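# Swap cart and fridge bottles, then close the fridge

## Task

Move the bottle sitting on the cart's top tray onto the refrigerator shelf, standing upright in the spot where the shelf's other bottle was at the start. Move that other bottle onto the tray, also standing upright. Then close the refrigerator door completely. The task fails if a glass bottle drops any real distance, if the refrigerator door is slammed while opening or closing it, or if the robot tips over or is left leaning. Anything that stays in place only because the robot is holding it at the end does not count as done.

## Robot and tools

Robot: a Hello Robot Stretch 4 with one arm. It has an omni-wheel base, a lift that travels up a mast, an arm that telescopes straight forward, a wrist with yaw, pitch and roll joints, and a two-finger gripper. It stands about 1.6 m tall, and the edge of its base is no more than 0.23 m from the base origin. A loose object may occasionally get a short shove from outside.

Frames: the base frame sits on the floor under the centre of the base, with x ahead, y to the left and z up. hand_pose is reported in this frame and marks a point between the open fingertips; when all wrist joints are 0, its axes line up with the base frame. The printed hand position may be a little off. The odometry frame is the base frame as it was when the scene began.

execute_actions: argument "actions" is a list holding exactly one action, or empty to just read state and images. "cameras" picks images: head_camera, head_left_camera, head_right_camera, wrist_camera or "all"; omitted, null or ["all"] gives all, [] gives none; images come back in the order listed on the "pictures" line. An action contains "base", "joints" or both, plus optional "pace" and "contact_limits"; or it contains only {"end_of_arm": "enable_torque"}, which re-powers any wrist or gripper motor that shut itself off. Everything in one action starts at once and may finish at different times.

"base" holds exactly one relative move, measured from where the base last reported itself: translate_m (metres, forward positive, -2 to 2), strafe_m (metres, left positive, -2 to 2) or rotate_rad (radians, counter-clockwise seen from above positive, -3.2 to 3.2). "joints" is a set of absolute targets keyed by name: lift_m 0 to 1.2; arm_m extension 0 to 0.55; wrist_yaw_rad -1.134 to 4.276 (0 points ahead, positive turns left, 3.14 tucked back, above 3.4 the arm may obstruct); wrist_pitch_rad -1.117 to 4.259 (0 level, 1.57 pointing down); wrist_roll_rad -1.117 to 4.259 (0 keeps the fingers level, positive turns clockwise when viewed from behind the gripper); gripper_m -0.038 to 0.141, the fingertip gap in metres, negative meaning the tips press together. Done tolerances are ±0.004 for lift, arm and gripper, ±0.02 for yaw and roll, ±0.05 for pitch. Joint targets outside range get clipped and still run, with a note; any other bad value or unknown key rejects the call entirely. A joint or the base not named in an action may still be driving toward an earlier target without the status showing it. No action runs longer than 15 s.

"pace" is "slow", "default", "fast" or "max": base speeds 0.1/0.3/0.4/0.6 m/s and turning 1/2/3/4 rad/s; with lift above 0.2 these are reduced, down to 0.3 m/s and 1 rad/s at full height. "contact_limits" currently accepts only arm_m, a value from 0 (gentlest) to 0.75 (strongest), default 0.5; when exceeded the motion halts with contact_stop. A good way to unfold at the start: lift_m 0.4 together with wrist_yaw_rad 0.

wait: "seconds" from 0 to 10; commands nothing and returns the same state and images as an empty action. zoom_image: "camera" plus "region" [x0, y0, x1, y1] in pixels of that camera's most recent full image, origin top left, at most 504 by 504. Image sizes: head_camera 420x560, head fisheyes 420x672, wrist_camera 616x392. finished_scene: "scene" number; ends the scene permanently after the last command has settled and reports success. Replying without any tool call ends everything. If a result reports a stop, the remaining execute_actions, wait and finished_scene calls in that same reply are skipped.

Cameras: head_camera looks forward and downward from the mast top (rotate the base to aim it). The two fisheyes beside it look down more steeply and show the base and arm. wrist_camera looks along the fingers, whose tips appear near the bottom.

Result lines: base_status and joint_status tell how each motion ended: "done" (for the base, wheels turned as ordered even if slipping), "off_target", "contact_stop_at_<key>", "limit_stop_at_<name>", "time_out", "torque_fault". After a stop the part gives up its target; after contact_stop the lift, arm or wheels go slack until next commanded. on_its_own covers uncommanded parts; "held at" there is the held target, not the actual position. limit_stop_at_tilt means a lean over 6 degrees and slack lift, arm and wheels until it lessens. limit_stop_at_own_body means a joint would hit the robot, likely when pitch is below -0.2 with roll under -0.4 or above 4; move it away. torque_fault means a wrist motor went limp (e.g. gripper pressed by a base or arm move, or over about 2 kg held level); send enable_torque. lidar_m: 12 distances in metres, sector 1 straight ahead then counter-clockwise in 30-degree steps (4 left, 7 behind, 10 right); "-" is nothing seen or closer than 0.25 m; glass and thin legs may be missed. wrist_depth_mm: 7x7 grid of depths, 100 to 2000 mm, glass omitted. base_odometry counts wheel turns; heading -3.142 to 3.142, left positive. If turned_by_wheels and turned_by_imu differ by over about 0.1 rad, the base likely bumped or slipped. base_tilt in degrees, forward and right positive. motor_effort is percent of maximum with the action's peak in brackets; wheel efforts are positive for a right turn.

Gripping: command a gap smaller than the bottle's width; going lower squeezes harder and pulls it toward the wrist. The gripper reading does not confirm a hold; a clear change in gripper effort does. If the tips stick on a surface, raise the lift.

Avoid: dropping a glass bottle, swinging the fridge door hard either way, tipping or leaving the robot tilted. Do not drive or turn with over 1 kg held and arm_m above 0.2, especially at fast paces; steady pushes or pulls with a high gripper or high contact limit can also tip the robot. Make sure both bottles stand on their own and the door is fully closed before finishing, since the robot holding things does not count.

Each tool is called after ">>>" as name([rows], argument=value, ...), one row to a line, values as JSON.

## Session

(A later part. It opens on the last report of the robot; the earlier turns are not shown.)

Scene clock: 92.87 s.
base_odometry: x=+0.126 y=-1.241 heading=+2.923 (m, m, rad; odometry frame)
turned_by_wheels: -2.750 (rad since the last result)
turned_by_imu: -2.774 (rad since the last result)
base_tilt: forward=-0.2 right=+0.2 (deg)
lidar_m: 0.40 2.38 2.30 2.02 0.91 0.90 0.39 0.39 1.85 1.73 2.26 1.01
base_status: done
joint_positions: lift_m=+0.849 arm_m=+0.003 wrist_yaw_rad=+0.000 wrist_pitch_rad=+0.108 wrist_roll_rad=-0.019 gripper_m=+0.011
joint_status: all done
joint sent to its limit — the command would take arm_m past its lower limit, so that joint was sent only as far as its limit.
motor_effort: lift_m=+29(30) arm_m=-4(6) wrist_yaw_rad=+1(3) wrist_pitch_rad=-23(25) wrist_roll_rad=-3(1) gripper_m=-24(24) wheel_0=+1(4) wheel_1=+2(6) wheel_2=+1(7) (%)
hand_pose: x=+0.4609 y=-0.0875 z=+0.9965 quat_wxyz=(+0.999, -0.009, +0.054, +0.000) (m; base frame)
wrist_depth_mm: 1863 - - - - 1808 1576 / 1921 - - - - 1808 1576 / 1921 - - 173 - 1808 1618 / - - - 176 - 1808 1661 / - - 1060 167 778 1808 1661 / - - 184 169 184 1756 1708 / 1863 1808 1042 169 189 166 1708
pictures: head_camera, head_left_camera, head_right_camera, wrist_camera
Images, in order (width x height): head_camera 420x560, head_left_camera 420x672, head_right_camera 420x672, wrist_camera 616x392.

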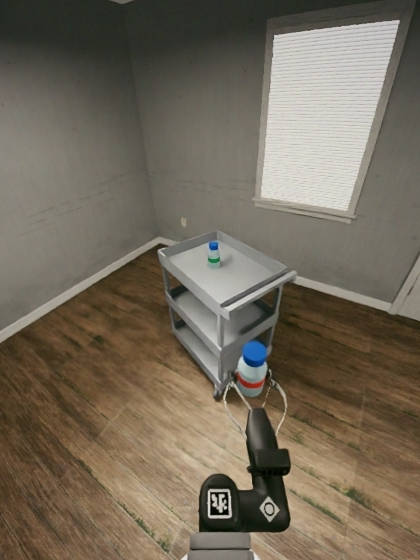

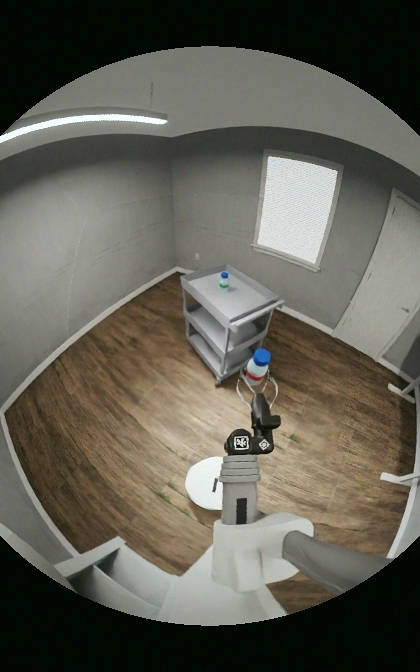

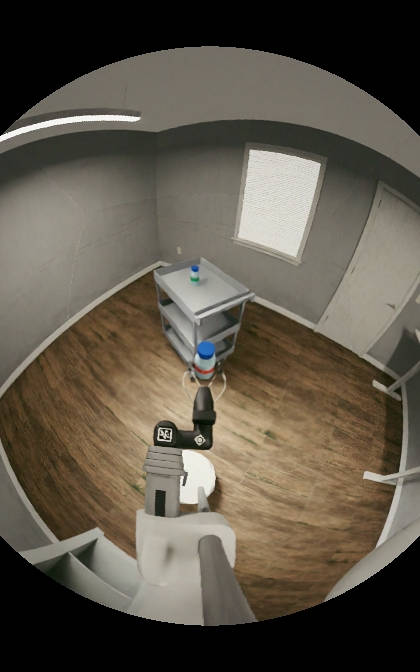

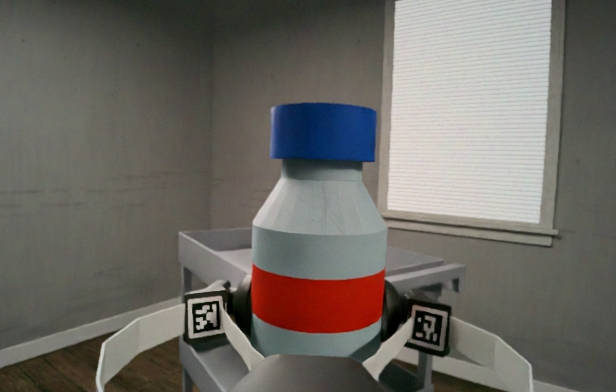

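>>> execute_actions([
  {"base":{"rotate_rad":-0.92}},
], cameras=[])

>>> execute_actions([
  {"base":{"strafe_m":0.87},"joints":{"lift_m":0.8}},
])

Scene clock: 104.10 s.
base_odometry: x=+0.126 y=-1.241 heading=+2.003 (m, m, rad; odometry frame)
turned_by_wheels: -0.920 (rad since the last result)
turned_by_imu: -0.927 (rad since the last result)
base_tilt: forward=-0.2 right=+0.3 (deg)
lidar_m: 0.38 0.87 0.82 2.32 2.31 1.82 0.92 0.75 0.39 2.45 1.70 1.79
base_status: done
joint_positions: lift_m=+0.849 arm_m=+0.003 wrist_yaw_rad=+0.000 wrist_pitch_rad=+0.108 wrist_roll_rad=-0.019 gripper_m=+0.011
joint_status: not commanded
motor_effort: lift_m=+27(29) arm_m=-4(4) wrist_yaw_rad=+0(3) wrist_pitch_rad=-23(23) wrist_roll_rad=-1(2) gripper_m=-25(30) wheel_0=-1(6) wheel_1=-2(4) wheel_2=+0(5) (%)
hand_pose: x=+0.4609 y=-0.0875 z=+0.9966 quat_wxyz=(+0.999, -0.009, +0.054, +0.000) (m; base frame)
wrist_depth_mm: 1661 1808 1921 - - - - / 1708 1808 1921 - - - - / 1708 1808 - 173 - - - / 1756 1863 - 177 - - - / 1708 1921 - 167 - - - / 1863 1808 185 168 183 - - / 1756 1808 1808 169 189 166 -
pictures: none
No camera images: the call's "cameras" was empty. Leave "cameras" out to get every camera's image.

Scene clock: 108.33 s.
base_odometry: x=-0.664 y=-1.605 heading=+2.003 (m, m, rad; odometry frame)
turned_by_wheels: +0.000 (rad since the last result)
turned_by_imu: +0.000 (rad since the last result)
base_tilt: forward=-0.2 right=+0.3 (deg)
lidar_m: 0.40 0.53 1.86 1.49 1.48 1.63 1.79 1.35 1.34 1.25 2.46 0.51
base_status: done
joint_positions: lift_m=+0.800 arm_m=+0.003 wrist_yaw_rad=+0.000 wrist_pitch_rad=+0.108 wrist_roll_rad=-0.019 gripper_m=+0.011
joint_status: all done
motor_effort: lift_m=+17(26) arm_m=-4(4) wrist_yaw_rad=+0(2) wrist_pitch_rad=-22(23) wrist_roll_rad=-1(4) gripper_m=-26(23) wheel_0=+0(11) wheel_1=-1(7) wheel_2=+1(0) (%)
hand_pose: x=+0.4609 y=-0.0874 z=+0.9474 quat_wxyz=(+0.999, -0.009, +0.054, +0.001) (m; base frame)
wrist_depth_mm: 1430 1537 1618 1808 1808 - - / 1430 1537 1661 1708 1921 - - / 1464 1576 1661 172 - - - / 1499 1576 1756 177 - - - / 750 741 768 167 647 - - / 564 525 185 169 180 - - / 324 315 314 169 189 166 -
pictures: head_camera, head_left_camera, head_right_camera, wrist_camera
Images, in order (width x height): head_camera 420x560, head_left_camera 420x672, head_right_camera 420x672, wrist_camera 616x392.

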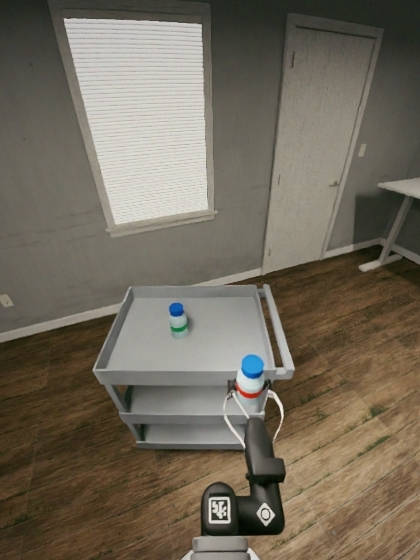

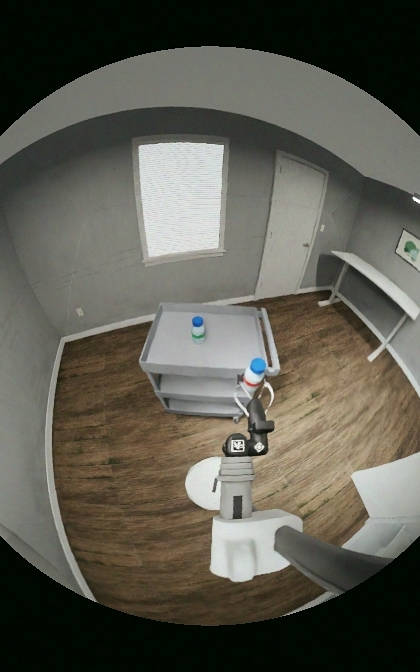

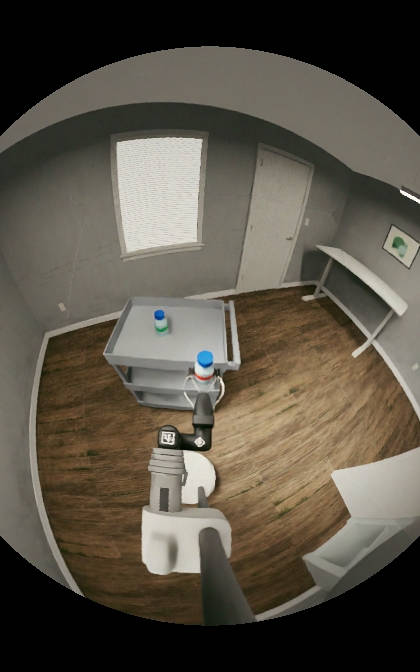

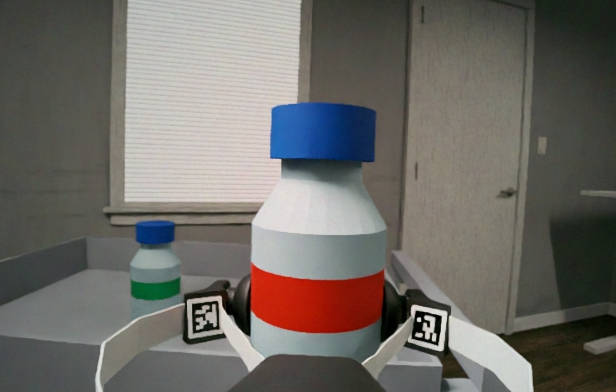

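>>> execute_actions([
  {"base":{"strafe_m":0.03},"joints":{"lift_m":0.82}},
], cameras=[])

>>> execute_actions([
  {"joints":{"arm_m":0.44}},
], cameras=[])

>>> execute_actions([
  {"joints":{"lift_m":0.76},"pace":"slow"},
])

Scene clock: 120.17 s.
base_odometry: x=-0.692 y=-1.618 heading=+2.003 (m, m, rad; odometry frame)
turned_by_wheels: +0.000 (rad since the last result)
turned_by_imu: +0.001 (rad since the last result)
base_tilt: forward=-0.3 right=+0.3 (deg)
lidar_m: 0.38 0.53 1.84 1.48 1.44 1.62 1.81 1.43 1.38 1.28 2.50 0.53
base_status: done
joint_positions: lift_m=+0.819 arm_m=+0.003 wrist_yaw_rad=+0.000 wrist_pitch_rad=+0.108 wrist_roll_rad=-0.019 gripper_m=+0.011
joint_status: all done
motor_effort: lift_m=+29(29) arm_m=-4(4) wrist_yaw_rad=+1(1) wrist_pitch_rad=-22(23) wrist_roll_rad=-2(3) gripper_m=-27(28) wheel_0=-1(10) wheel_1=-1(5) wheel_2=+0(0) (%)
hand_pose: x=+0.4609 y=-0.0874 z=+0.9666 quat_wxyz=(+0.999, -0.009, +0.054, +0.001) (m; base frame)
wrist_depth_mm: 1464 1464 1661 1756 1863 - - / 1397 1499 1618 1708 1863 - - / 1464 1537 1618 173 - - - / 1464 1576 1661 177 - - - / 1464 778 759 167 723 - - / 574 580 183 168 181 - - / 392 320 319 169 190 167 -
pictures: none
No camera images: the call's "cameras" was empty. Leave "cameras" out to get every camera's image.

Scene clock: 122.53 s.
base_odometry: x=-0.692 y=-1.618 heading=+2.003 (m, m, rad; odometry frame)
turned_by_wheels: +0.000 (rad since the last result)
turned_by_imu: +0.001 (rad since the last result)
base_tilt: forward=-0.2 right=+0.3 (deg)
lidar_m: 0.50 0.55 1.83 1.46 1.44 1.58 1.82 1.42 1.35 1.26 2.49 0.55
base_status: not commanded
joint_positions: lift_m=+0.819 arm_m=+0.439 wrist_yaw_rad=+0.000 wrist_pitch_rad=+0.108 wrist_roll_rad=-0.019 gripper_m=+0.011
joint_status: all done
motor_effort: lift_m=+28(29) arm_m=+4(7) wrist_yaw_rad=+0(0) wrist_pitch_rad=-23(23) wrist_roll_rad=-1(3) gripper_m=-27(22) wheel_0=-1(0) wheel_1=-1(1) wheel_2=+0(0) (%)
hand_pose: x=+0.8970 y=-0.0874 z=+0.9666 quat_wxyz=(+0.999, -0.009, +0.054, +0.001) (m; base frame)
wrist_depth_mm: 1078 1160 1281 1336 1397 1576 1756 / 1118 1182 1255 1336 1430 1618 1756 / 1118 1205 1255 173 1499 1618 1808 / 1138 1229 1308 178 1537 1661 1756 / 1138 1182 1308 167 1537 1661 1808 / 1182 1205 183 168 183 1708 1921 / 340 336 330 168 189 165 1863
pictures: none
No camera images: the call's "cameras" was empty. Leave "cameras" out to get every camera's image.

Scene clock: 123.90 s.
base_odometry: x=-0.692 y=-1.618 heading=+2.003 (m, m, rad; odometry frame)
turned_by_wheels: +0.000 (rad since the last result)
turned_by_imu: +0.000 (rad since the last result)
base_tilt: forward=-0.2 right=+0.3 (deg)
lidar_m: 0.52 0.52 1.81 1.47 1.45 1.62 1.81 1.41 1.38 1.27 2.51 0.51
base_status: not commanded
joint_positions: lift_m=+0.760 arm_m=+0.439 wrist_yaw_rad=+0.000 wrist_pitch_rad=+0.108 wrist_roll_rad=-0.019 gripper_m=+0.011
joint_status: all done
motor_effort: lift_m=+16(28) arm_m=+4(4) wrist_yaw_rad=-1(0) wrist_pitch_rad=-22(22) wrist_roll_rad=-3(4) gripper_m=-27(27) wheel_0=-1(1) wheel_1=-1(1) wheel_2=+0(0) (%)
hand_pose: x=+0.8970 y=-0.0874 z=+0.9075 quat_wxyz=(+0.999, -0.009, +0.054, +0.001) (m; base frame)
wrist_depth_mm: 1078 1160 1281 1336 1430 1576 1708 / 1118 1160 1255 1366 1430 1576 1708 / 1098 1205 1308 173 1464 1618 1756 / 1098 1205 1281 177 1537 1661 1808 / 1118 1255 1281 167 1537 1661 1808 / 332 332 184 169 183 1661 1863 / 336 320 329 169 188 166 258
pictures: head_camera, head_left_camera, head_right_camera, wrist_camera
Images, in order (width x height): head_camera 420x560, head_left_camera 420x672, head_right_camera 420x672, wrist_camera 616x392.

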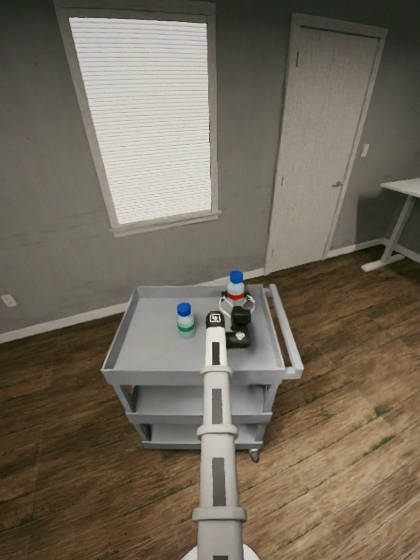

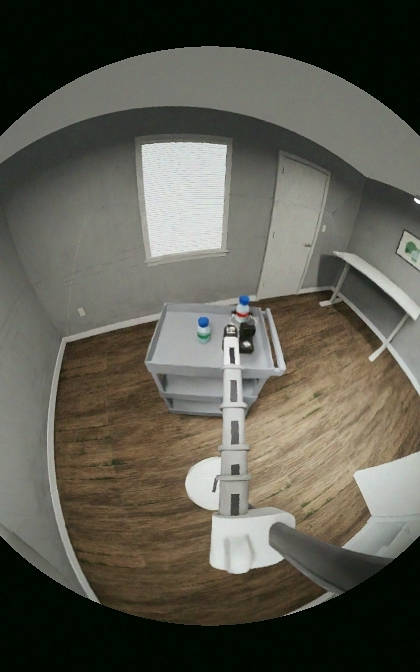

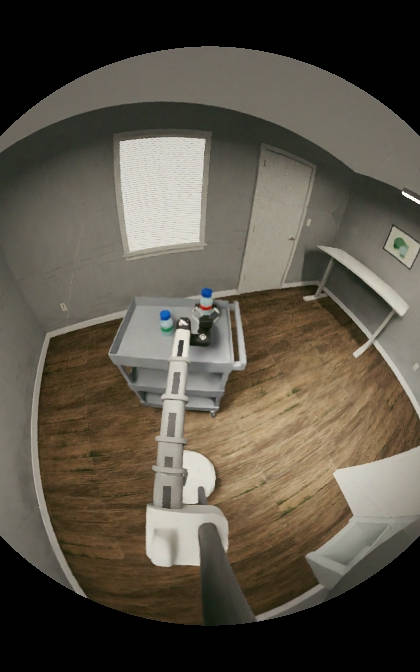

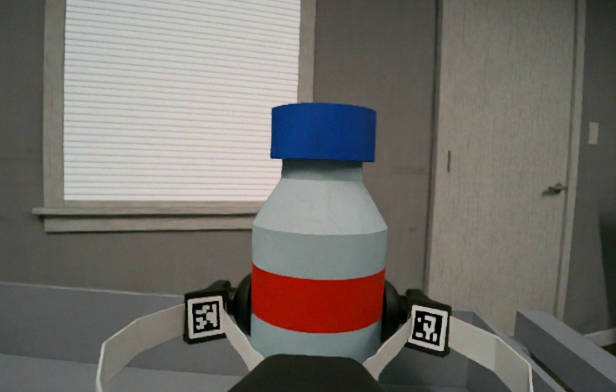

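>>> execute_actions([
  {"joints":{"lift_m":0.715,"arm_m":0.46},"pace":"slow"},
], cameras=["wrist_camera","head_right_camera"])

Scene clock: 128.20 s.
base_odometry: x=-0.692 y=-1.618 heading=+2.003 (m, m, rad; odometry frame)
turned_by_wheels: +0.000 (rad since the last result)
turned_by_imu: +0.001 (rad since the last result)
base_tilt: forward=-0.2 right=+0.3 (deg)
lidar_m: 0.50 0.53 1.84 1.47 1.44 1.61 1.82 1.41 1.36 1.26 2.48 0.53
base_status: not commanded
joint_positions: lift_m=+0.715 arm_m=+0.459 wrist_yaw_rad=+0.000 wrist_pitch_rad=+0.108 wrist_roll_rad=-0.019 gripper_m=+0.011
joint_status: all done
motor_effort: lift_m=+16(17) arm_m=+5(4) wrist_yaw_rad=-1(1) wrist_pitch_rad=-22(23) wrist_roll_rad=-2(1) gripper_m=-22(28) wheel_0=-1(1) wheel_1=-1(1) wheel_2=+0(0) (%)
hand_pose: x=+0.9170 y=-0.0874 z=+0.8625 quat_wxyz=(+0.999, -0.009, +0.054, +0.001) (m; base frame)
wrist_depth_mm: 1078 1160 1255 1308 1430 1537 1708 / 1098 1182 1255 1366 1430 1576 1708 / 1078 1182 1281 173 1537 1576 1756 / 1118 1182 1281 177 1499 1618 1756 / 310 307 304 167 297 1661 1756 / 310 307 183 168 183 272 223 / 257 245 251 169 189 167 207
pictures: head_right_camera, wrist_camera
Images, in order (width x height): head_right_camera 420x672, wrist_camera 616x392.

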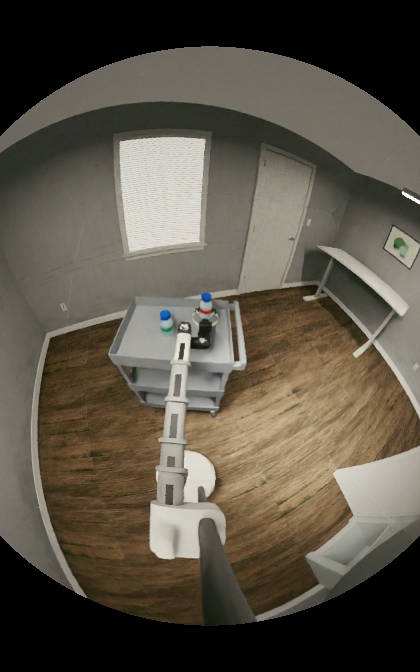

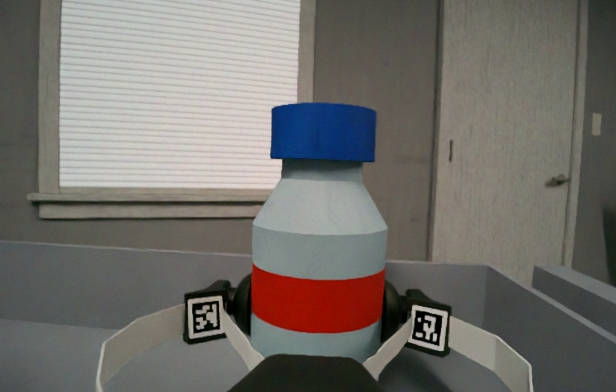

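>>> execute_actions([
  {"joints":{"lift_m":0.692},"pace":"slow"},
], cameras=[])

Scene clock: 131.30 s.
base_odometry: x=-0.692 y=-1.618 heading=+2.003 (m, m, rad; odometry frame)
turned_by_wheels: +0.000 (rad since the last result)
turned_by_imu: +0.001 (rad since the last result)
base_tilt: forward=-0.2 right=+0.3 (deg)
lidar_m: 0.51 0.56 1.85 1.45 1.45 1.63 1.81 1.40 1.38 1.28 2.50 0.54
base_status: not commanded
joint_positions: lift_m=+0.692 arm_m=+0.459 wrist_yaw_rad=+0.000 wrist_pitch_rad=+0.108 wrist_roll_rad=-0.019 gripper_m=+0.011
joint_status: all done
motor_effort: lift_m=+16(17) arm_m=+4(4) wrist_yaw_rad=-1(1) wrist_pitch_rad=-22(23) wrist_roll_rad=-3(2) gripper_m=-27(25) wheel_0=-1(1) wheel_1=-1(1) wheel_2=+0(0) (%)
hand_pose: x=+0.9170 y=-0.0874 z=+0.8395 quat_wxyz=(+0.999, -0.009, +0.054, +0.001) (m; base frame)
wrist_depth_mm: 1078 1182 1205 1336 1430 1618 1661 / 1060 1138 1229 1336 1499 1576 1708 / 1098 1182 1255 173 1499 1618 1756 / 1078 1205 1308 177 1499 1618 1708 / 309 306 301 167 296 294 279 / 294 304 185 168 184 273 211 / 217 205 211 169 188 166 208
pictures: none
No camera images: the call's "cameras" was empty. Leave "cameras" out to get every camera's image.

>>> execute_actions([
  {"joints":{"lift_m":0.685},"pace":"slow"},
], cameras=[])

Scene clock: 133.67 s.
base_odometry: x=-0.692 y=-1.618 heading=+2.003 (m, m, rad; odometry frame)
turned_by_wheels: +0.000 (rad since the last result)
turned_by_imu: +0.001 (rad since the last result)
base_tilt: forward=-0.2 right=+0.3 (deg)
lidar_m: 0.50 0.55 1.83 1.46 1.45 1.59 1.79 1.40 1.38 1.28 2.48 0.53
base_status: not commanded
joint_positions: lift_m=+0.685 arm_m=+0.459 wrist_yaw_rad=+0.000 wrist_pitch_rad=+0.106 wrist_roll_rad=-0.019 gripper_m=+0.011
joint_status: all done
motor_effort: lift_m=+15(17) arm_m=+4(4) wrist_yaw_rad=+1(0) wrist_pitch_rad=-17(22) wrist_roll_rad=-1(4) gripper_m=-27(24) wheel_0=-1(1) wheel_1=-1(1) wheel_2=+0(0) (%)
hand_pose: x=+0.9170 y=-0.0874 z=+0.8331 quat_wxyz=(+0.999, -0.009, +0.053, +0.001) (m; base frame)
wrist_depth_mm: 1078 1138 1255 1308 1430 1537 1661 / 1098 1182 1255 1366 1464 1537 1756 / 1098 1182 1255 173 1464 1661 1756 / 1098 1182 1281 176 1499 1661 1808 / 310 303 303 166 293 294 254 / 277 290 183 168 184 273 211 / 207 196 202 168 189 167 207
pictures: none
No camera images: the call's "cameras" was empty. Leave "cameras" out to get every camera's image.

Touching down. Release.

>>> execute_actions([
  {"joints":{"lift_m":0.683,"gripper_m":0.12}},
], cameras=["wrist_camera"])

>>> execute_actions([
  {"joints":{"lift_m":0.86}},
], cameras=["wrist_camera","head_camera"])

Scene clock: 142.27 s.
base_odometry: x=-0.692 y=-1.618 heading=+2.003 (m, m, rad; odometry frame)
turned_by_wheels: +0.000 (rad since the last result)
turned_by_imu: +0.001 (rad since the last result)
base_tilt: forward=-0.3 right=+0.3 (deg)
lidar_m: 0.51 0.52 1.82 1.46 1.45 1.61 1.81 1.40 1.38 1.29 2.49 0.55
base_status: not commanded
joint_positions: lift_m=+0.683 arm_m=+0.459 wrist_yaw_rad=+0.000 wrist_pitch_rad=+0.102 wrist_roll_rad=-0.019 gripper_m=+0.120
joint_status: all done
motor_effort: lift_m=+15(15) arm_m=+4(4) wrist_yaw_rad=+0(1) wrist_pitch_rad=-5(17) wrist_roll_rad=-3(2) gripper_m=+0(21) wheel_0=-1(1) wheel_1=-1(1) wheel_2=+0(0) (%)
hand_pose: x=+0.9171 y=-0.0875 z=+0.8323 quat_wxyz=(+0.999, -0.009, +0.051, +0.000) (m; base frame)
wrist_depth_mm: 1060 1118 1281 1281 1397 1576 1756 / 1098 1182 1255 1366 1430 1576 1708 / 1098 1160 1281 191 1499 1661 1756 / 1060 1160 1281 194 1499 1661 1808 / 309 306 303 185 294 291 258 / 279 270 211 187 207 240 210 / 208 207 213 148 208 222 206
pictures: wrist_camera
Images, in order (width x height): wrist_camera 616x392.

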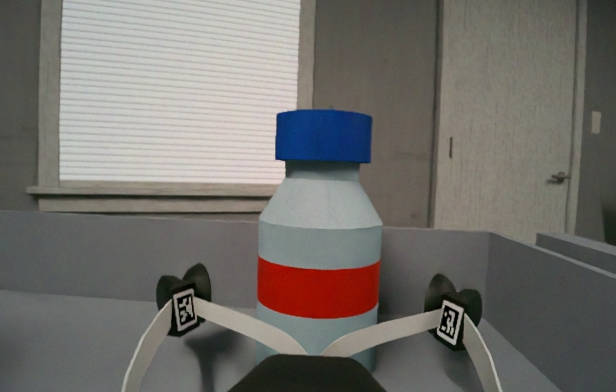

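Scene clock: 144.10 s.
base_odometry: x=-0.692 y=-1.618 heading=+2.003 (m, m, rad; odometry frame)
turned_by_wheels: +0.000 (rad since the last result)
turned_by_imu: +0.001 (rad since the last result)
base_tilt: forward=-0.2 right=+0.3 (deg)
lidar_m: 0.51 0.55 1.82 1.47 1.45 1.62 1.81 1.41 1.36 1.25 2.48 0.52
base_status: not commanded
joint_positions: lift_m=+0.860 arm_m=+0.459 wrist_yaw_rad=+0.000 wrist_pitch_rad=+0.102 wrist_roll_rad=-0.019 gripper_m=+0.120
joint_status: all done
motor_effort: lift_m=+27(27) arm_m=+4(4) wrist_yaw_rad=+1(2) wrist_pitch_rad=-7(7) wrist_roll_rad=-2(3) gripper_m=+0(1) wheel_0=-1(1) wheel_1=-1(1) wheel_2=+0(0) (%)
hand_pose: x=+0.9171 y=-0.0875 z=+1.0083 quat_wxyz=(+0.999, -0.009, +0.051, +0.000) (m; base frame)
wrist_depth_mm: 1060 1160 1229 1308 1464 1537 1708 / 1098 1205 1255 1397 1537 1618 1708 / 1098 1182 1255 1336 1430 1618 1808 / 1078 1182 1281 1397 1464 1708 1863 / 1118 1205 1281 1366 1499 1661 1756 / 1138 1229 213 1430 1576 1708 1863 / 1182 1182 1336 147 1576 1661 1808
pictures: head_camera, wrist_camera
Images, in order (width x height): head_camera 420x560, wrist_camera 616x392.

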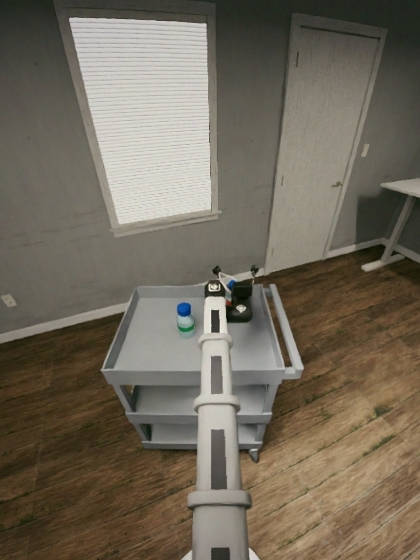

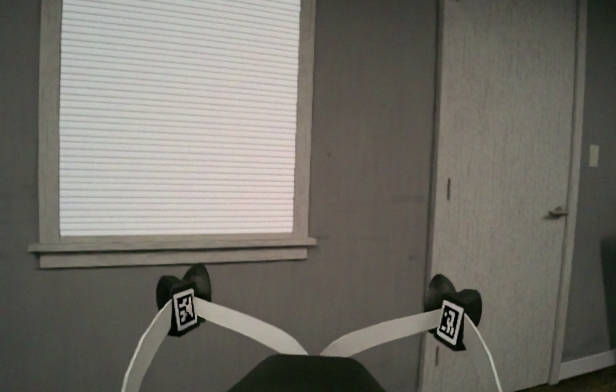

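>>> execute_actions([
  {"base":{"strafe_m":0.2},"joints":{"arm_m":0.15,"gripper_m":0.14}},
], cameras=[])

>>> execute_actions([
  {"joints":{"wrist_pitch_rad":0.5,"arm_m":0.24,"lift_m":0.84}},
], cameras=["wrist_camera","head_camera"])

Scene clock: 151.20 s.
base_odometry: x=-0.873 y=-1.702 heading=+2.003 (m, m, rad; odometry frame)
turned_by_wheels: +0.000 (rad since the last result)
turned_by_imu: +0.001 (rad since the last result)
base_tilt: forward=-0.2 right=+0.3 (deg)
lidar_m: 0.51 0.55 1.60 1.27 1.27 1.41 1.87 1.84 1.54 1.48 2.68 0.54
base_status: done
joint_positions: lift_m=+0.860 arm_m=+0.151 wrist_yaw_rad=+0.000 wrist_pitch_rad=+0.103 wrist_roll_rad=-0.019 gripper_m=+0.140
joint_status: all done
motor_effort: lift_m=+27(26) arm_m=-5(4) wrist_yaw_rad=-1(2) wrist_pitch_rad=-9(9) wrist_roll_rad=-2(3) gripper_m=+4(2) wheel_0=+1(9) wheel_1=-2(4) wheel_2=+1(2) (%)
hand_pose: x=+0.6086 y=-0.0874 z=+1.0082 quat_wxyz=(+0.999, -0.009, +0.051, +0.000) (m; base frame)
wrist_depth_mm: 1229 1336 1464 1576 1708 1863 - / 1308 1366 1397 1618 1756 1863 - / 1308 1397 1464 1576 1661 1863 - / 1255 1397 1499 1576 1708 1863 - / 1281 1366 1499 1618 1808 1863 - / 1308 530 627 621 621 207 - / 1281 496 559 145 549 504 517
pictures: none
No camera images: the call's "cameras" was empty. Leave "cameras" out to get every camera's image.

Scene clock: 152.43 s.
base_odometry: x=-0.873 y=-1.702 heading=+2.003 (m, m, rad; odometry frame)
turned_by_wheels: +0.000 (rad since the last result)
turned_by_imu: +0.000 (rad since the last result)
base_tilt: forward=-0.2 right=+0.3 (deg)
lidar_m: 0.51 0.55 1.60 1.28 1.26 1.42 1.89 1.87 1.53 1.44 2.69 0.54
base_status: not commanded
joint_positions: lift_m=+0.840 arm_m=+0.239 wrist_yaw_rad=+0.000 wrist_pitch_rad=+0.502 wrist_roll_rad=-0.019 gripper_m=+0.140
joint_status: all done
motor_effort: lift_m=+15(25) arm_m=+4(7) wrist_yaw_rad=+0(2) wrist_pitch_rad=-5(2) wrist_roll_rad=-4(2) gripper_m=-2(3) wheel_0=+1(1) wheel_1=-2(2) wheel_2=+1(1) (%)
hand_pose: x=+0.6631 y=-0.0874 z=+0.8799 quat_wxyz=(+0.969, -0.009, +0.248, +0.002) (m; base frame)
wrist_depth_mm: 1118 1205 1255 1366 1499 1537 1756 / 1160 1255 1336 1464 1618 1756 1863 / 1255 1281 544 535 1618 421 - / 1281 480 525 293 535 439 484 / 359 404 410 306 415 413 415 / 322 306 307 320 334 206 334 / 277 277 281 145 282 279 289
pictures: head_camera, wrist_camera
Images, in order (width x height): head_camera 420x560, wrist_camera 616x392.

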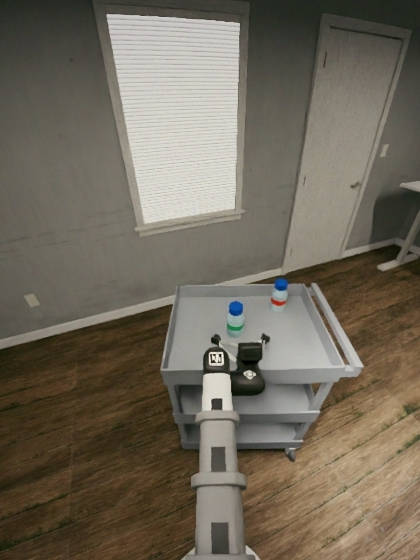

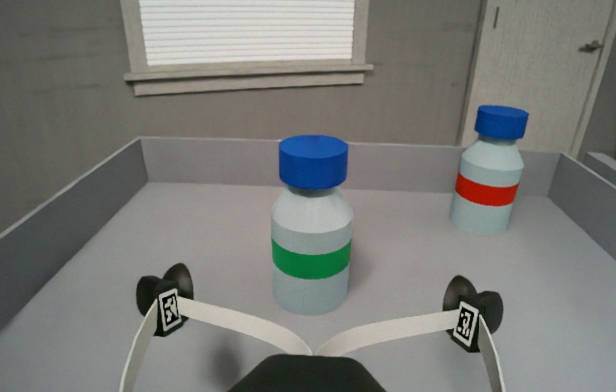

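>>> execute_actions([
  {"base":{"strafe_m":0.006},"joints":{"arm_m":0.343,"lift_m":0.797}},
], cameras=["wrist_camera"])

Scene clock: 156.43 s.
base_odometry: x=-0.879 y=-1.704 heading=+2.003 (m, m, rad; odometry frame)
turned_by_wheels: +0.000 (rad since the last result)
turned_by_imu: +0.001 (rad since the last result)
base_tilt: forward=-0.3 right=+0.3 (deg)
lidar_m: 0.51 0.53 1.58 1.28 1.26 1.41 1.88 1.87 1.54 1.46 2.68 0.52
base_status: done
joint_positions: lift_m=+0.797 arm_m=+0.342 wrist_yaw_rad=+0.000 wrist_pitch_rad=+0.502 wrist_roll_rad=-0.019 gripper_m=+0.140
joint_status: all done
motor_effort: lift_m=+15(14) arm_m=+4(3) wrist_yaw_rad=+0(0) wrist_pitch_rad=-6(7) wrist_roll_rad=-2(2) gripper_m=+1(0) wheel_0=+1(8) wheel_1=+0(7) wheel_2=+0(2) (%)
hand_pose: x=+0.7660 y=-0.0874 z=+0.8369 quat_wxyz=(+0.969, -0.009, +0.248, +0.002) (m; base frame)
wrist_depth_mm: 1042 1118 1182 1308 1397 1499 1576 / 1078 1160 1255 1336 1464 1618 1661 / 1098 436 430 170 418 418 300 / 345 427 430 177 415 415 312 / 320 332 334 180 324 340 325 / 267 251 252 191 211 206 274 / 227 227 230 145 231 229 234
pictures: wrist_camera
Images, in order (width x height): wrist_camera 616x392.

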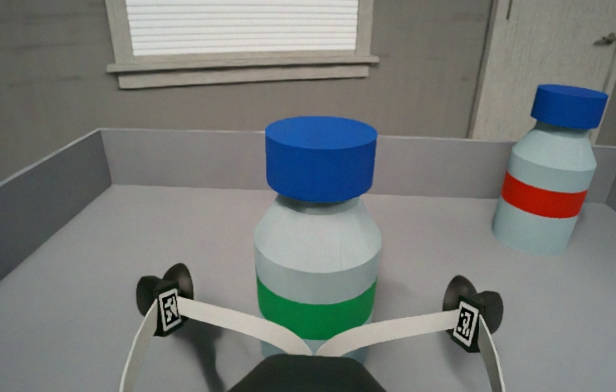

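>>> execute_actions([
  {"joints":{"gripper_m":0.012}},
], cameras=["wrist_camera"])

>>> execute_actions([
  {"joints":{"lift_m":0.89}},
], cameras=["wrist_camera"])

Scene clock: 166.00 s.
base_odometry: x=-0.879 y=-1.704 heading=+2.003 (m, m, rad; odometry frame)
turned_by_wheels: +0.000 (rad since the last result)
turned_by_imu: +0.002 (rad since the last result)
base_tilt: forward=-0.3 right=+0.3 (deg)
lidar_m: 0.51 0.57 1.61 1.28 1.26 1.38 1.90 1.86 1.53 1.47 2.69 0.54
base_status: not commanded
joint_positions: lift_m=+0.797 arm_m=+0.342 wrist_yaw_rad=+0.000 wrist_pitch_rad=+0.506 wrist_roll_rad=-0.019 gripper_m=+0.013
joint_status: all done
motor_effort: lift_m=+16(16) arm_m=+4(4) wrist_yaw_rad=+0(1) wrist_pitch_rad=-16(17) wrist_roll_rad=-3(3) gripper_m=-28(25) wheel_0=+1(1) wheel_1=+0(0) wheel_2=+0(0) (%)
hand_pose: x=+0.7656 y=-0.0874 z=+0.8359 quat_wxyz=(+0.968, -0.009, +0.250, +0.002) (m; base frame)
wrist_depth_mm: 1060 1138 1182 1281 1366 1499 1576 / 1078 1182 1255 1366 1464 1618 1618 / 1160 433 427 156 413 418 301 / 347 421 424 165 407 410 314 / 317 325 329 164 307 336 324 / 264 267 190 173 188 273 271 / 225 217 220 180 209 159 231
pictures: wrist_camera
Images, in order (width x height): wrist_camera 616x392.

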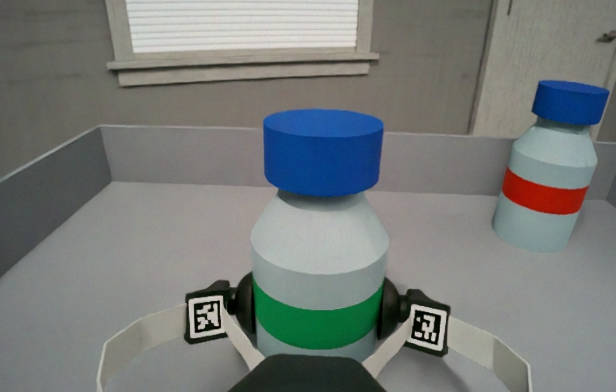

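Scene clock: 167.40 s.
base_odometry: x=-0.879 y=-1.704 heading=+2.003 (m, m, rad; odometry frame)
turned_by_wheels: +0.000 (rad since the last result)
turned_by_imu: +0.000 (rad since the last result)
base_tilt: forward=-0.2 right=+0.3 (deg)
lidar_m: 0.51 0.54 1.58 1.25 1.25 1.39 1.86 1.87 1.55 1.47 2.70 0.54
base_status: not commanded
joint_positions: lift_m=+0.889 arm_m=+0.342 wrist_yaw_rad=+0.000 wrist_pitch_rad=+0.506 wrist_roll_rad=-0.019 gripper_m=+0.013
joint_status: all done
motor_effort: lift_m=+28(30) arm_m=+4(4) wrist_yaw_rad=-1(1) wrist_pitch_rad=-17(19) wrist_roll_rad=-3(3) gripper_m=-28(25) wheel_0=+1(1) wheel_1=+0(0) wheel_2=+0(0) (%)
hand_pose: x=+0.7656 y=-0.0874 z=+0.9279 quat_wxyz=(+0.968, -0.009, +0.250, +0.002) (m; base frame)
wrist_depth_mm: 1060 1098 1205 1281 1366 1499 1618 / 1098 1182 1255 1336 1464 1661 1661 / 1182 1255 1308 156 1576 1708 1863 / 1255 1281 1397 165 459 1756 442 / 831 459 477 165 445 394 351 / 347 387 190 173 188 373 382 / 325 320 322 181 258 160 338
pictures: wrist_camera
Images, in order (width x height): wrist_camera 616x392.

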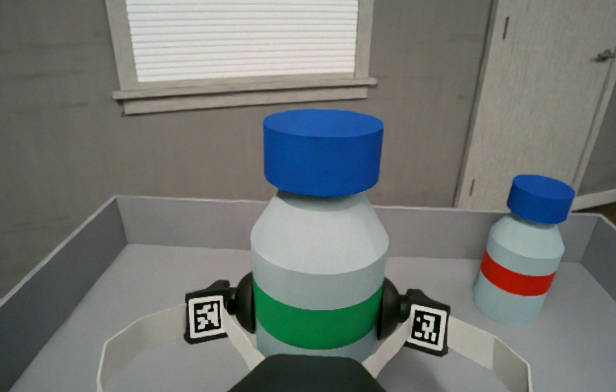

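>>> execute_actions([
  {"joints":{"arm_m":0.0},"pace":"fast"},
], cameras=[])

>>> execute_actions([
  {"base":{"rotate_rad":-2.56}},
], cameras=["head_left_camera"])

>>> execute_actions([
  {"base":{"translate_m":0.588},"joints":{"lift_m":0.5}},
], cameras=[])

>>> execute_actions([
  {"base":{"strafe_m":0.9},"joints":{"lift_m":0.18,"arm_m":0.2}},
])

Scene clock: 178.60 s.
base_odometry: x=-0.879 y=-1.704 heading=+2.003 (m, m, rad; odometry frame)
turned_by_wheels: +0.000 (rad since the last result)
turned_by_imu: +0.001 (rad since the last result)
base_tilt: forward=-0.2 right=+0.3 (deg)
lidar_m: 0.37 0.54 1.59 1.28 1.26 1.39 1.89 1.85 1.54 1.50 2.67 0.43
base_status: not commanded
joint_positions: lift_m=+0.889 arm_m=+0.003 wrist_yaw_rad=+0.000 wrist_pitch_rad=+0.506 wrist_roll_rad=-0.019 gripper_m=+0.013
joint_status: all done
joint sent to its limit — the command would take arm_m past its lower limit, so that joint was sent only as far as its limit.
motor_effort: lift_m=+28(28) arm_m=-4(3) wrist_yaw_rad=+1(2) wrist_pitch_rad=-17(18) wrist_roll_rad=-1(2) gripper_m=-24(26) wheel_0=+1(1) wheel_1=+0(0) wheel_2=+0(0) (%)
hand_pose: x=+0.4264 y=-0.0875 z=+0.9278 quat_wxyz=(+0.968, -0.009, +0.250, +0.002) (m; base frame)
wrist_depth_mm: 1255 1366 1499 1537 1708 1808 - / 1336 1464 1537 1661 1756 1983 - / 1430 1537 768 156 661 750 - / 1576 591 627 165 597 640 544 / 1661 377 484 164 355 492 477 / 1397 389 190 173 187 366 368 / 1229 535 676 181 436 160 1229
pictures: none
No camera images: the call's "cameras" was empty. Leave "cameras" out to get every camera's image.

Scene clock: 181.20 s.
base_odometry: x=-0.879 y=-1.704 heading=-0.557 (m, m, rad; odometry frame)
turned_by_wheels: -2.560 (rad since the last result)
turned_by_imu: -2.583 (rad since the last result)
base_tilt: forward=-0.3 right=+0.3 (deg)
lidar_m: 0.38 1.52 1.45 2.66 0.51 0.51 0.58 1.53 1.28 1.27 1.43 1.88
base_status: done
joint_positions: lift_m=+0.889 arm_m=+0.003 wrist_yaw_rad=+0.000 wrist_pitch_rad=+0.506 wrist_roll_rad=-0.019 gripper_m=+0.013
joint_status: not commanded
motor_effort: lift_m=+27(28) arm_m=-5(4) wrist_yaw_rad=+1(2) wrist_pitch_rad=-16(18) wrist_roll_rad=-3(2) gripper_m=-23(27) wheel_0=+1(5) wheel_1=+0(12) wheel_2=+1(7) (%)
hand_pose: x=+0.4265 y=-0.0875 z=+0.9279 quat_wxyz=(+0.968, -0.009, +0.250, +0.002) (m; base frame)
wrist_depth_mm: 1366 1205 1537 1499 1430 1366 1281 / 1336 1281 1661 1576 1537 1464 1366 / 1430 1430 1808 156 1618 1499 1430 / 1464 1708 1756 165 1708 1618 1499 / 1576 1576 1661 165 1661 1708 1618 / 1430 1464 190 173 188 1464 1464 / 1229 1229 1205 181 691 159 1255
pictures: head_left_camera
Images, in order (width x height): head_left_camera 420x672.

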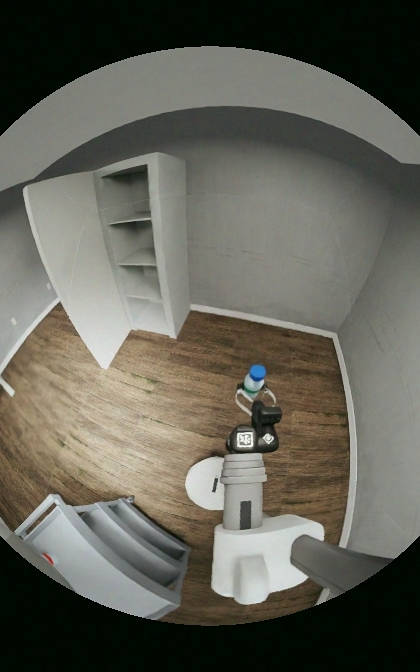

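Scene clock: 184.63 s.
base_odometry: x=-0.380 y=-2.015 heading=-0.557 (m, m, rad; odometry frame)
turned_by_wheels: +0.000 (rad since the last result)
turned_by_imu: +0.002 (rad since the last result)
base_tilt: forward=-0.3 right=+0.4 (deg)
lidar_m: 0.41 0.97 1.19 2.66 2.87 1.00 1.08 1.70 1.39 1.37 1.54 1.27
base_status: done
joint_positions: lift_m=+0.500 arm_m=+0.003 wrist_yaw_rad=+0.000 wrist_pitch_rad=+0.506 wrist_roll_rad=-0.019 gripper_m=+0.013
joint_status: all done
motor_effort: lift_m=+16(26) arm_m=-4(4) wrist_yaw_rad=+1(0) wrist_pitch_rad=-17(19) wrist_roll_rad=-2(1) gripper_m=-28(26) wheel_0=-1(3) wheel_1=+0(2) wheel_2=+2(9) (%)
hand_pose: x=+0.4264 y=-0.0874 z=+0.5388 quat_wxyz=(+0.968, -0.009, +0.250, +0.002) (m; base frame)
wrist_depth_mm: 707 931 1042 991 931 878 831 / 715 931 1098 1060 976 931 891 / 750 976 1205 156 1025 991 946 / 759 1025 1281 165 1098 1060 1042 / 820 1025 1160 165 1078 1118 1078 / 866 931 190 173 187 931 960 / 809 759 778 181 480 159 809
pictures: none
No camera images: the call's "cameras" was empty. Leave "cameras" out to get every camera's image.

Scene clock: 188.97 s.
base_odometry: x=+0.096 y=-1.251 heading=-0.557 (m, m, rad; odometry frame)
turned_by_wheels: +0.000 (rad since the last result)
turned_by_imu: +0.000 (rad since the last result)
base_tilt: forward=-0.2 right=+0.3 (deg)
lidar_m: 0.60 0.40 2.45 1.74 1.83 2.24 0.78 0.80 2.29 2.29 1.77 0.92
base_status: done
joint_positions: lift_m=+0.180 arm_m=+0.199 wrist_yaw_rad=+0.000 wrist_pitch_rad=+0.506 wrist_roll_rad=-0.019 gripper_m=+0.013
joint_status: all done
motor_effort: lift_m=+17(16) arm_m=+4(2) wrist_yaw_rad=-2(2) wrist_pitch_rad=-17(16) wrist_roll_rad=-1(2) gripper_m=-29(25) wheel_0=+2(9) wheel_1=-1(10) wheel_2=+1(2) (%)
hand_pose: x=+0.6225 y=-0.0874 z=+0.2188 quat_wxyz=(+0.968, -0.009, +0.250, +0.002) (m; base frame)
wrist_depth_mm: 357 477 609 842 809 759 410 / 357 477 615 878 854 759 415 / 366 496 647 156 691 668 433 / 375 508 603 165 525 517 455 / 379 539 621 165 525 521 508 / 387 504 190 173 189 512 512 / 418 413 421 180 306 159 436
pictures: head_camera, head_left_camera, head_right_camera, wrist_camera
Images, in order (width x height): head_camera 420x560, head_left_camera 420x672, head_right_camera 420x672, wrist_camera 616x392.

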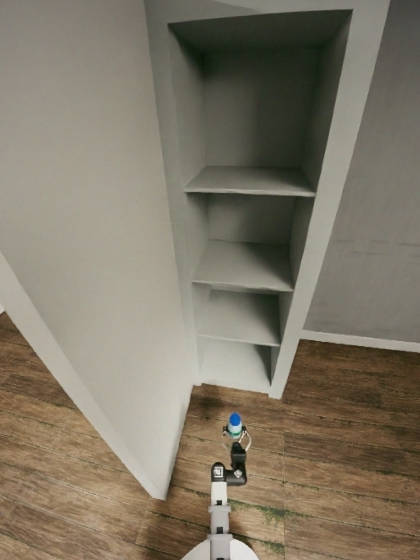

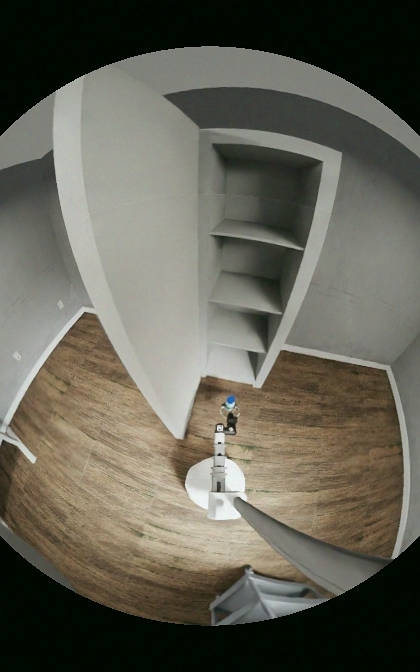

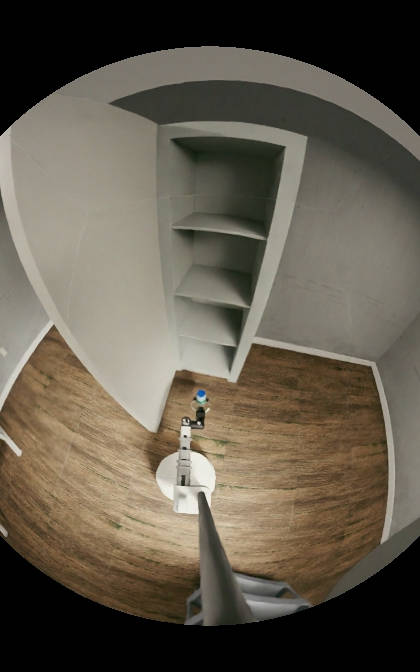

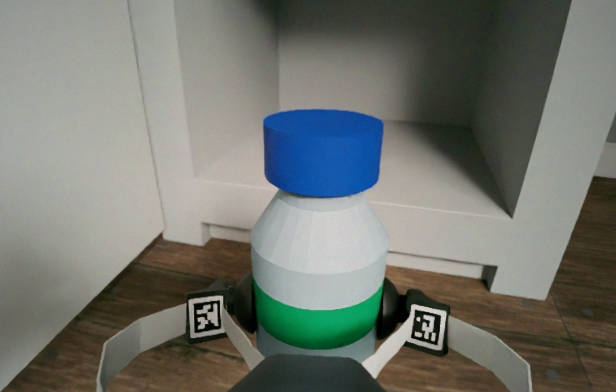

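>>> execute_actions([
  {"base":{"translate_m":0.055},"joints":{"arm_m":0.55}},
], cameras=[])

>>> execute_actions([
  {"joints":{"lift_m":0.127},"pace":"slow"},
], cameras=["wrist_camera","head_camera"])

Scene clock: 193.97 s.
base_odometry: x=+0.143 y=-1.280 heading=-0.556 (m, m, rad; odometry frame)
turned_by_wheels: +0.000 (rad since the last result)
turned_by_imu: +0.002 (rad since the last result)
base_tilt: forward=-0.2 right=+0.3 (deg)
lidar_m: 0.72 0.35 0.38 1.75 1.81 2.30 0.85 0.89 2.31 2.29 1.72 0.87
base_status: done
joint_positions: lift_m=+0.180 arm_m=+0.549 wrist_yaw_rad=+0.000 wrist_pitch_rad=+0.506 wrist_roll_rad=-0.019 gripper_m=+0.013
joint_status: all done
motor_effort: lift_m=+17(17) arm_m=+4(4) wrist_yaw_rad=-1(1) wrist_pitch_rad=-16(18) wrist_roll_rad=-4(4) gripper_m=-27(27) wheel_0=+1(2) wheel_1=+0(5) wheel_2=+1(8) (%)
hand_pose: x=+0.9726 y=-0.0874 z=+0.2188 quat_wxyz=(+0.968, -0.009, +0.250, +0.002) (m; base frame)
wrist_depth_mm: 230 297 442 477 455 436 418 / 232 307 459 512 484 462 436 / 239 319 477 156 508 484 466 / 243 327 477 165 512 508 488 / 249 336 413 165 384 421 421 / 253 310 190 173 187 342 342 / 263 272 277 181 236 159 289
pictures: none
No camera images: the call's "cameras" was empty. Leave "cameras" out to get every camera's image.

Scene clock: 195.27 s.
base_odometry: x=+0.143 y=-1.280 heading=-0.556 (m, m, rad; odometry frame)
turned_by_wheels: +0.000 (rad since the last result)
turned_by_imu: +0.000 (rad since the last result)
base_tilt: forward=-0.2 right=+0.3 (deg)
lidar_m: 0.70 0.35 0.37 1.75 1.81 2.29 0.85 0.90 2.30 2.29 1.71 0.87
base_status: not commanded
joint_positions: lift_m=+0.127 arm_m=+0.549 wrist_yaw_rad=+0.000 wrist_pitch_rad=+0.506 wrist_roll_rad=-0.019 gripper_m=+0.013
joint_status: all done
motor_effort: lift_m=+16(17) arm_m=+4(4) wrist_yaw_rad=-1(0) wrist_pitch_rad=-17(18) wrist_roll_rad=-3(1) gripper_m=-26(27) wheel_0=+1(1) wheel_1=+0(0) wheel_2=+1(1) (%)
hand_pose: x=+0.9726 y=-0.0874 z=+0.1659 quat_wxyz=(+0.968, -0.009, +0.250, +0.002) (m; base frame)
wrist_depth_mm: 230 298 442 484 459 436 418 / 232 307 455 517 484 459 439 / 238 317 477 156 504 484 466 / 243 327 415 165 402 430 430 / 248 309 322 165 301 327 329 / 246 263 190 173 187 267 266 / 221 213 216 181 207 159 227
pictures: head_camera, wrist_camera
Images, in order (width x height): head_camera 420x560, wrist_camera 616x392.

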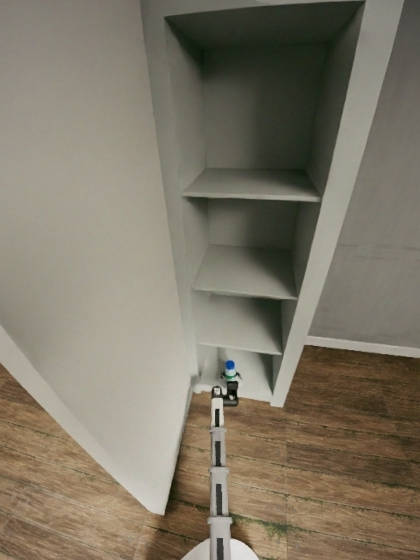

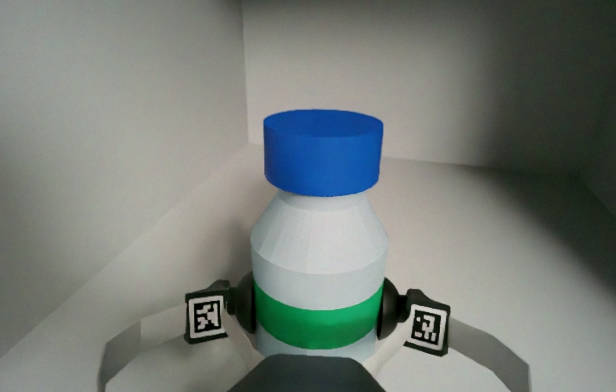

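Slightly lower than the grasp height; opening will set it down.

>>> execute_actions([
  {"joints":{"gripper_m":0.12}},
], cameras=["wrist_camera"])

>>> execute_actions([
  {"base":{"translate_m":-0.2},"joints":{"arm_m":0.1},"pace":"fast"},
], cameras=["wrist_camera","head_left_camera"])

Scene clock: 199.67 s.
base_odometry: x=+0.143 y=-1.280 heading=-0.557 (m, m, rad; odometry frame)
turned_by_wheels: +0.000 (rad since the last result)
turned_by_imu: +0.001 (rad since the last result)
base_tilt: forward=-0.3 right=+0.3 (deg)
lidar_m: 0.74 0.37 0.40 1.76 1.83 2.28 0.85 0.88 2.31 2.30 1.73 0.85
base_status: not commanded
joint_positions: lift_m=+0.127 arm_m=+0.549 wrist_yaw_rad=+0.000 wrist_pitch_rad=+0.502 wrist_roll_rad=-0.019 gripper_m=+0.120
joint_status: all done
motor_effort: lift_m=+16(16) arm_m=+4(4) wrist_yaw_rad=+0(1) wrist_pitch_rad=-5(15) wrist_roll_rad=-3(2) gripper_m=-1(26) wheel_0=+0(1) wheel_1=+0(0) wheel_2=+1(1) (%)
hand_pose: x=+0.9730 y=-0.0875 z=+0.1668 quat_wxyz=(+0.969, -0.009, +0.248, +0.002) (m; base frame)
wrist_depth_mm: 231 300 445 484 455 436 415 / 233 306 462 508 484 462 439 / 238 319 477 168 508 484 466 / 243 327 424 177 407 433 439 / 248 312 330 177 317 334 334 / 245 256 212 190 208 259 271 / 224 222 226 148 227 226 229
pictures: wrist_camera
Images, in order (width x height): wrist_camera 616x392.

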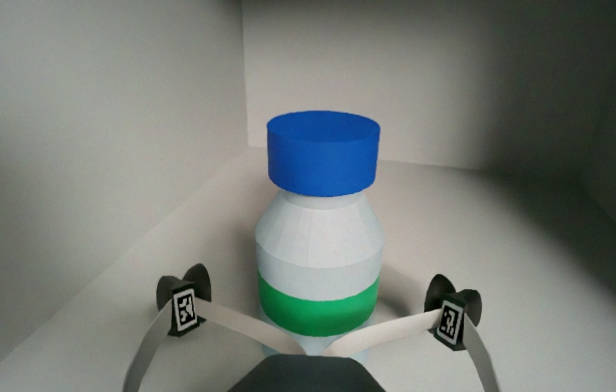

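Scene clock: 201.67 s.
base_odometry: x=-0.027 y=-1.174 heading=-0.556 (m, m, rad; odometry frame)
turned_by_wheels: +0.000 (rad since the last result)
turned_by_imu: +0.001 (rad since the last result)
base_tilt: forward=-0.3 right=+0.4 (deg)
lidar_m: 0.82 0.52 2.49 1.73 1.89 2.13 0.68 0.65 2.29 2.27 1.95 1.06
base_status: done
joint_positions: lift_m=+0.127 arm_m=+0.101 wrist_yaw_rad=+0.000 wrist_pitch_rad=+0.502 wrist_roll_rad=-0.019 gripper_m=+0.120
joint_status: all done
motor_effort: lift_m=+16(16) arm_m=-4(5) wrist_yaw_rad=+1(1) wrist_pitch_rad=-8(7) wrist_roll_rad=-2(2) gripper_m=-2(3) wheel_0=+1(5) wheel_1=+2(8) wheel_2=+0(11) (%)
hand_pose: x=+0.5244 y=-0.0875 z=+0.1667 quat_wxyz=(+0.969, -0.009, +0.249, +0.002) (m; base frame)
wrist_depth_mm: 402 525 732 1060 1008 609 1025 / 404 539 768 904 1060 654 1042 / 410 549 788 759 723 691 1060 / 418 591 715 707 715 723 723 / 436 539 544 549 549 549 549 / 433 424 213 449 449 430 449 / 370 370 375 147 377 379 382
pictures: head_left_camera, wrist_camera
Images, in order (width x height): head_left_camera 420x672, wrist_camera 616x392.

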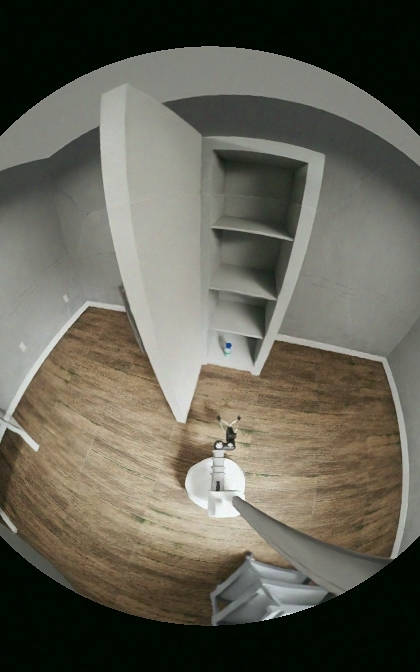

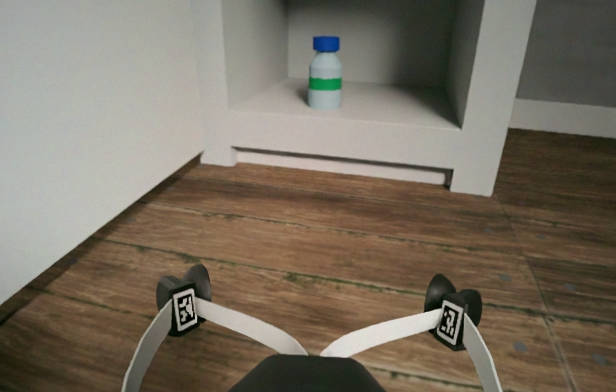

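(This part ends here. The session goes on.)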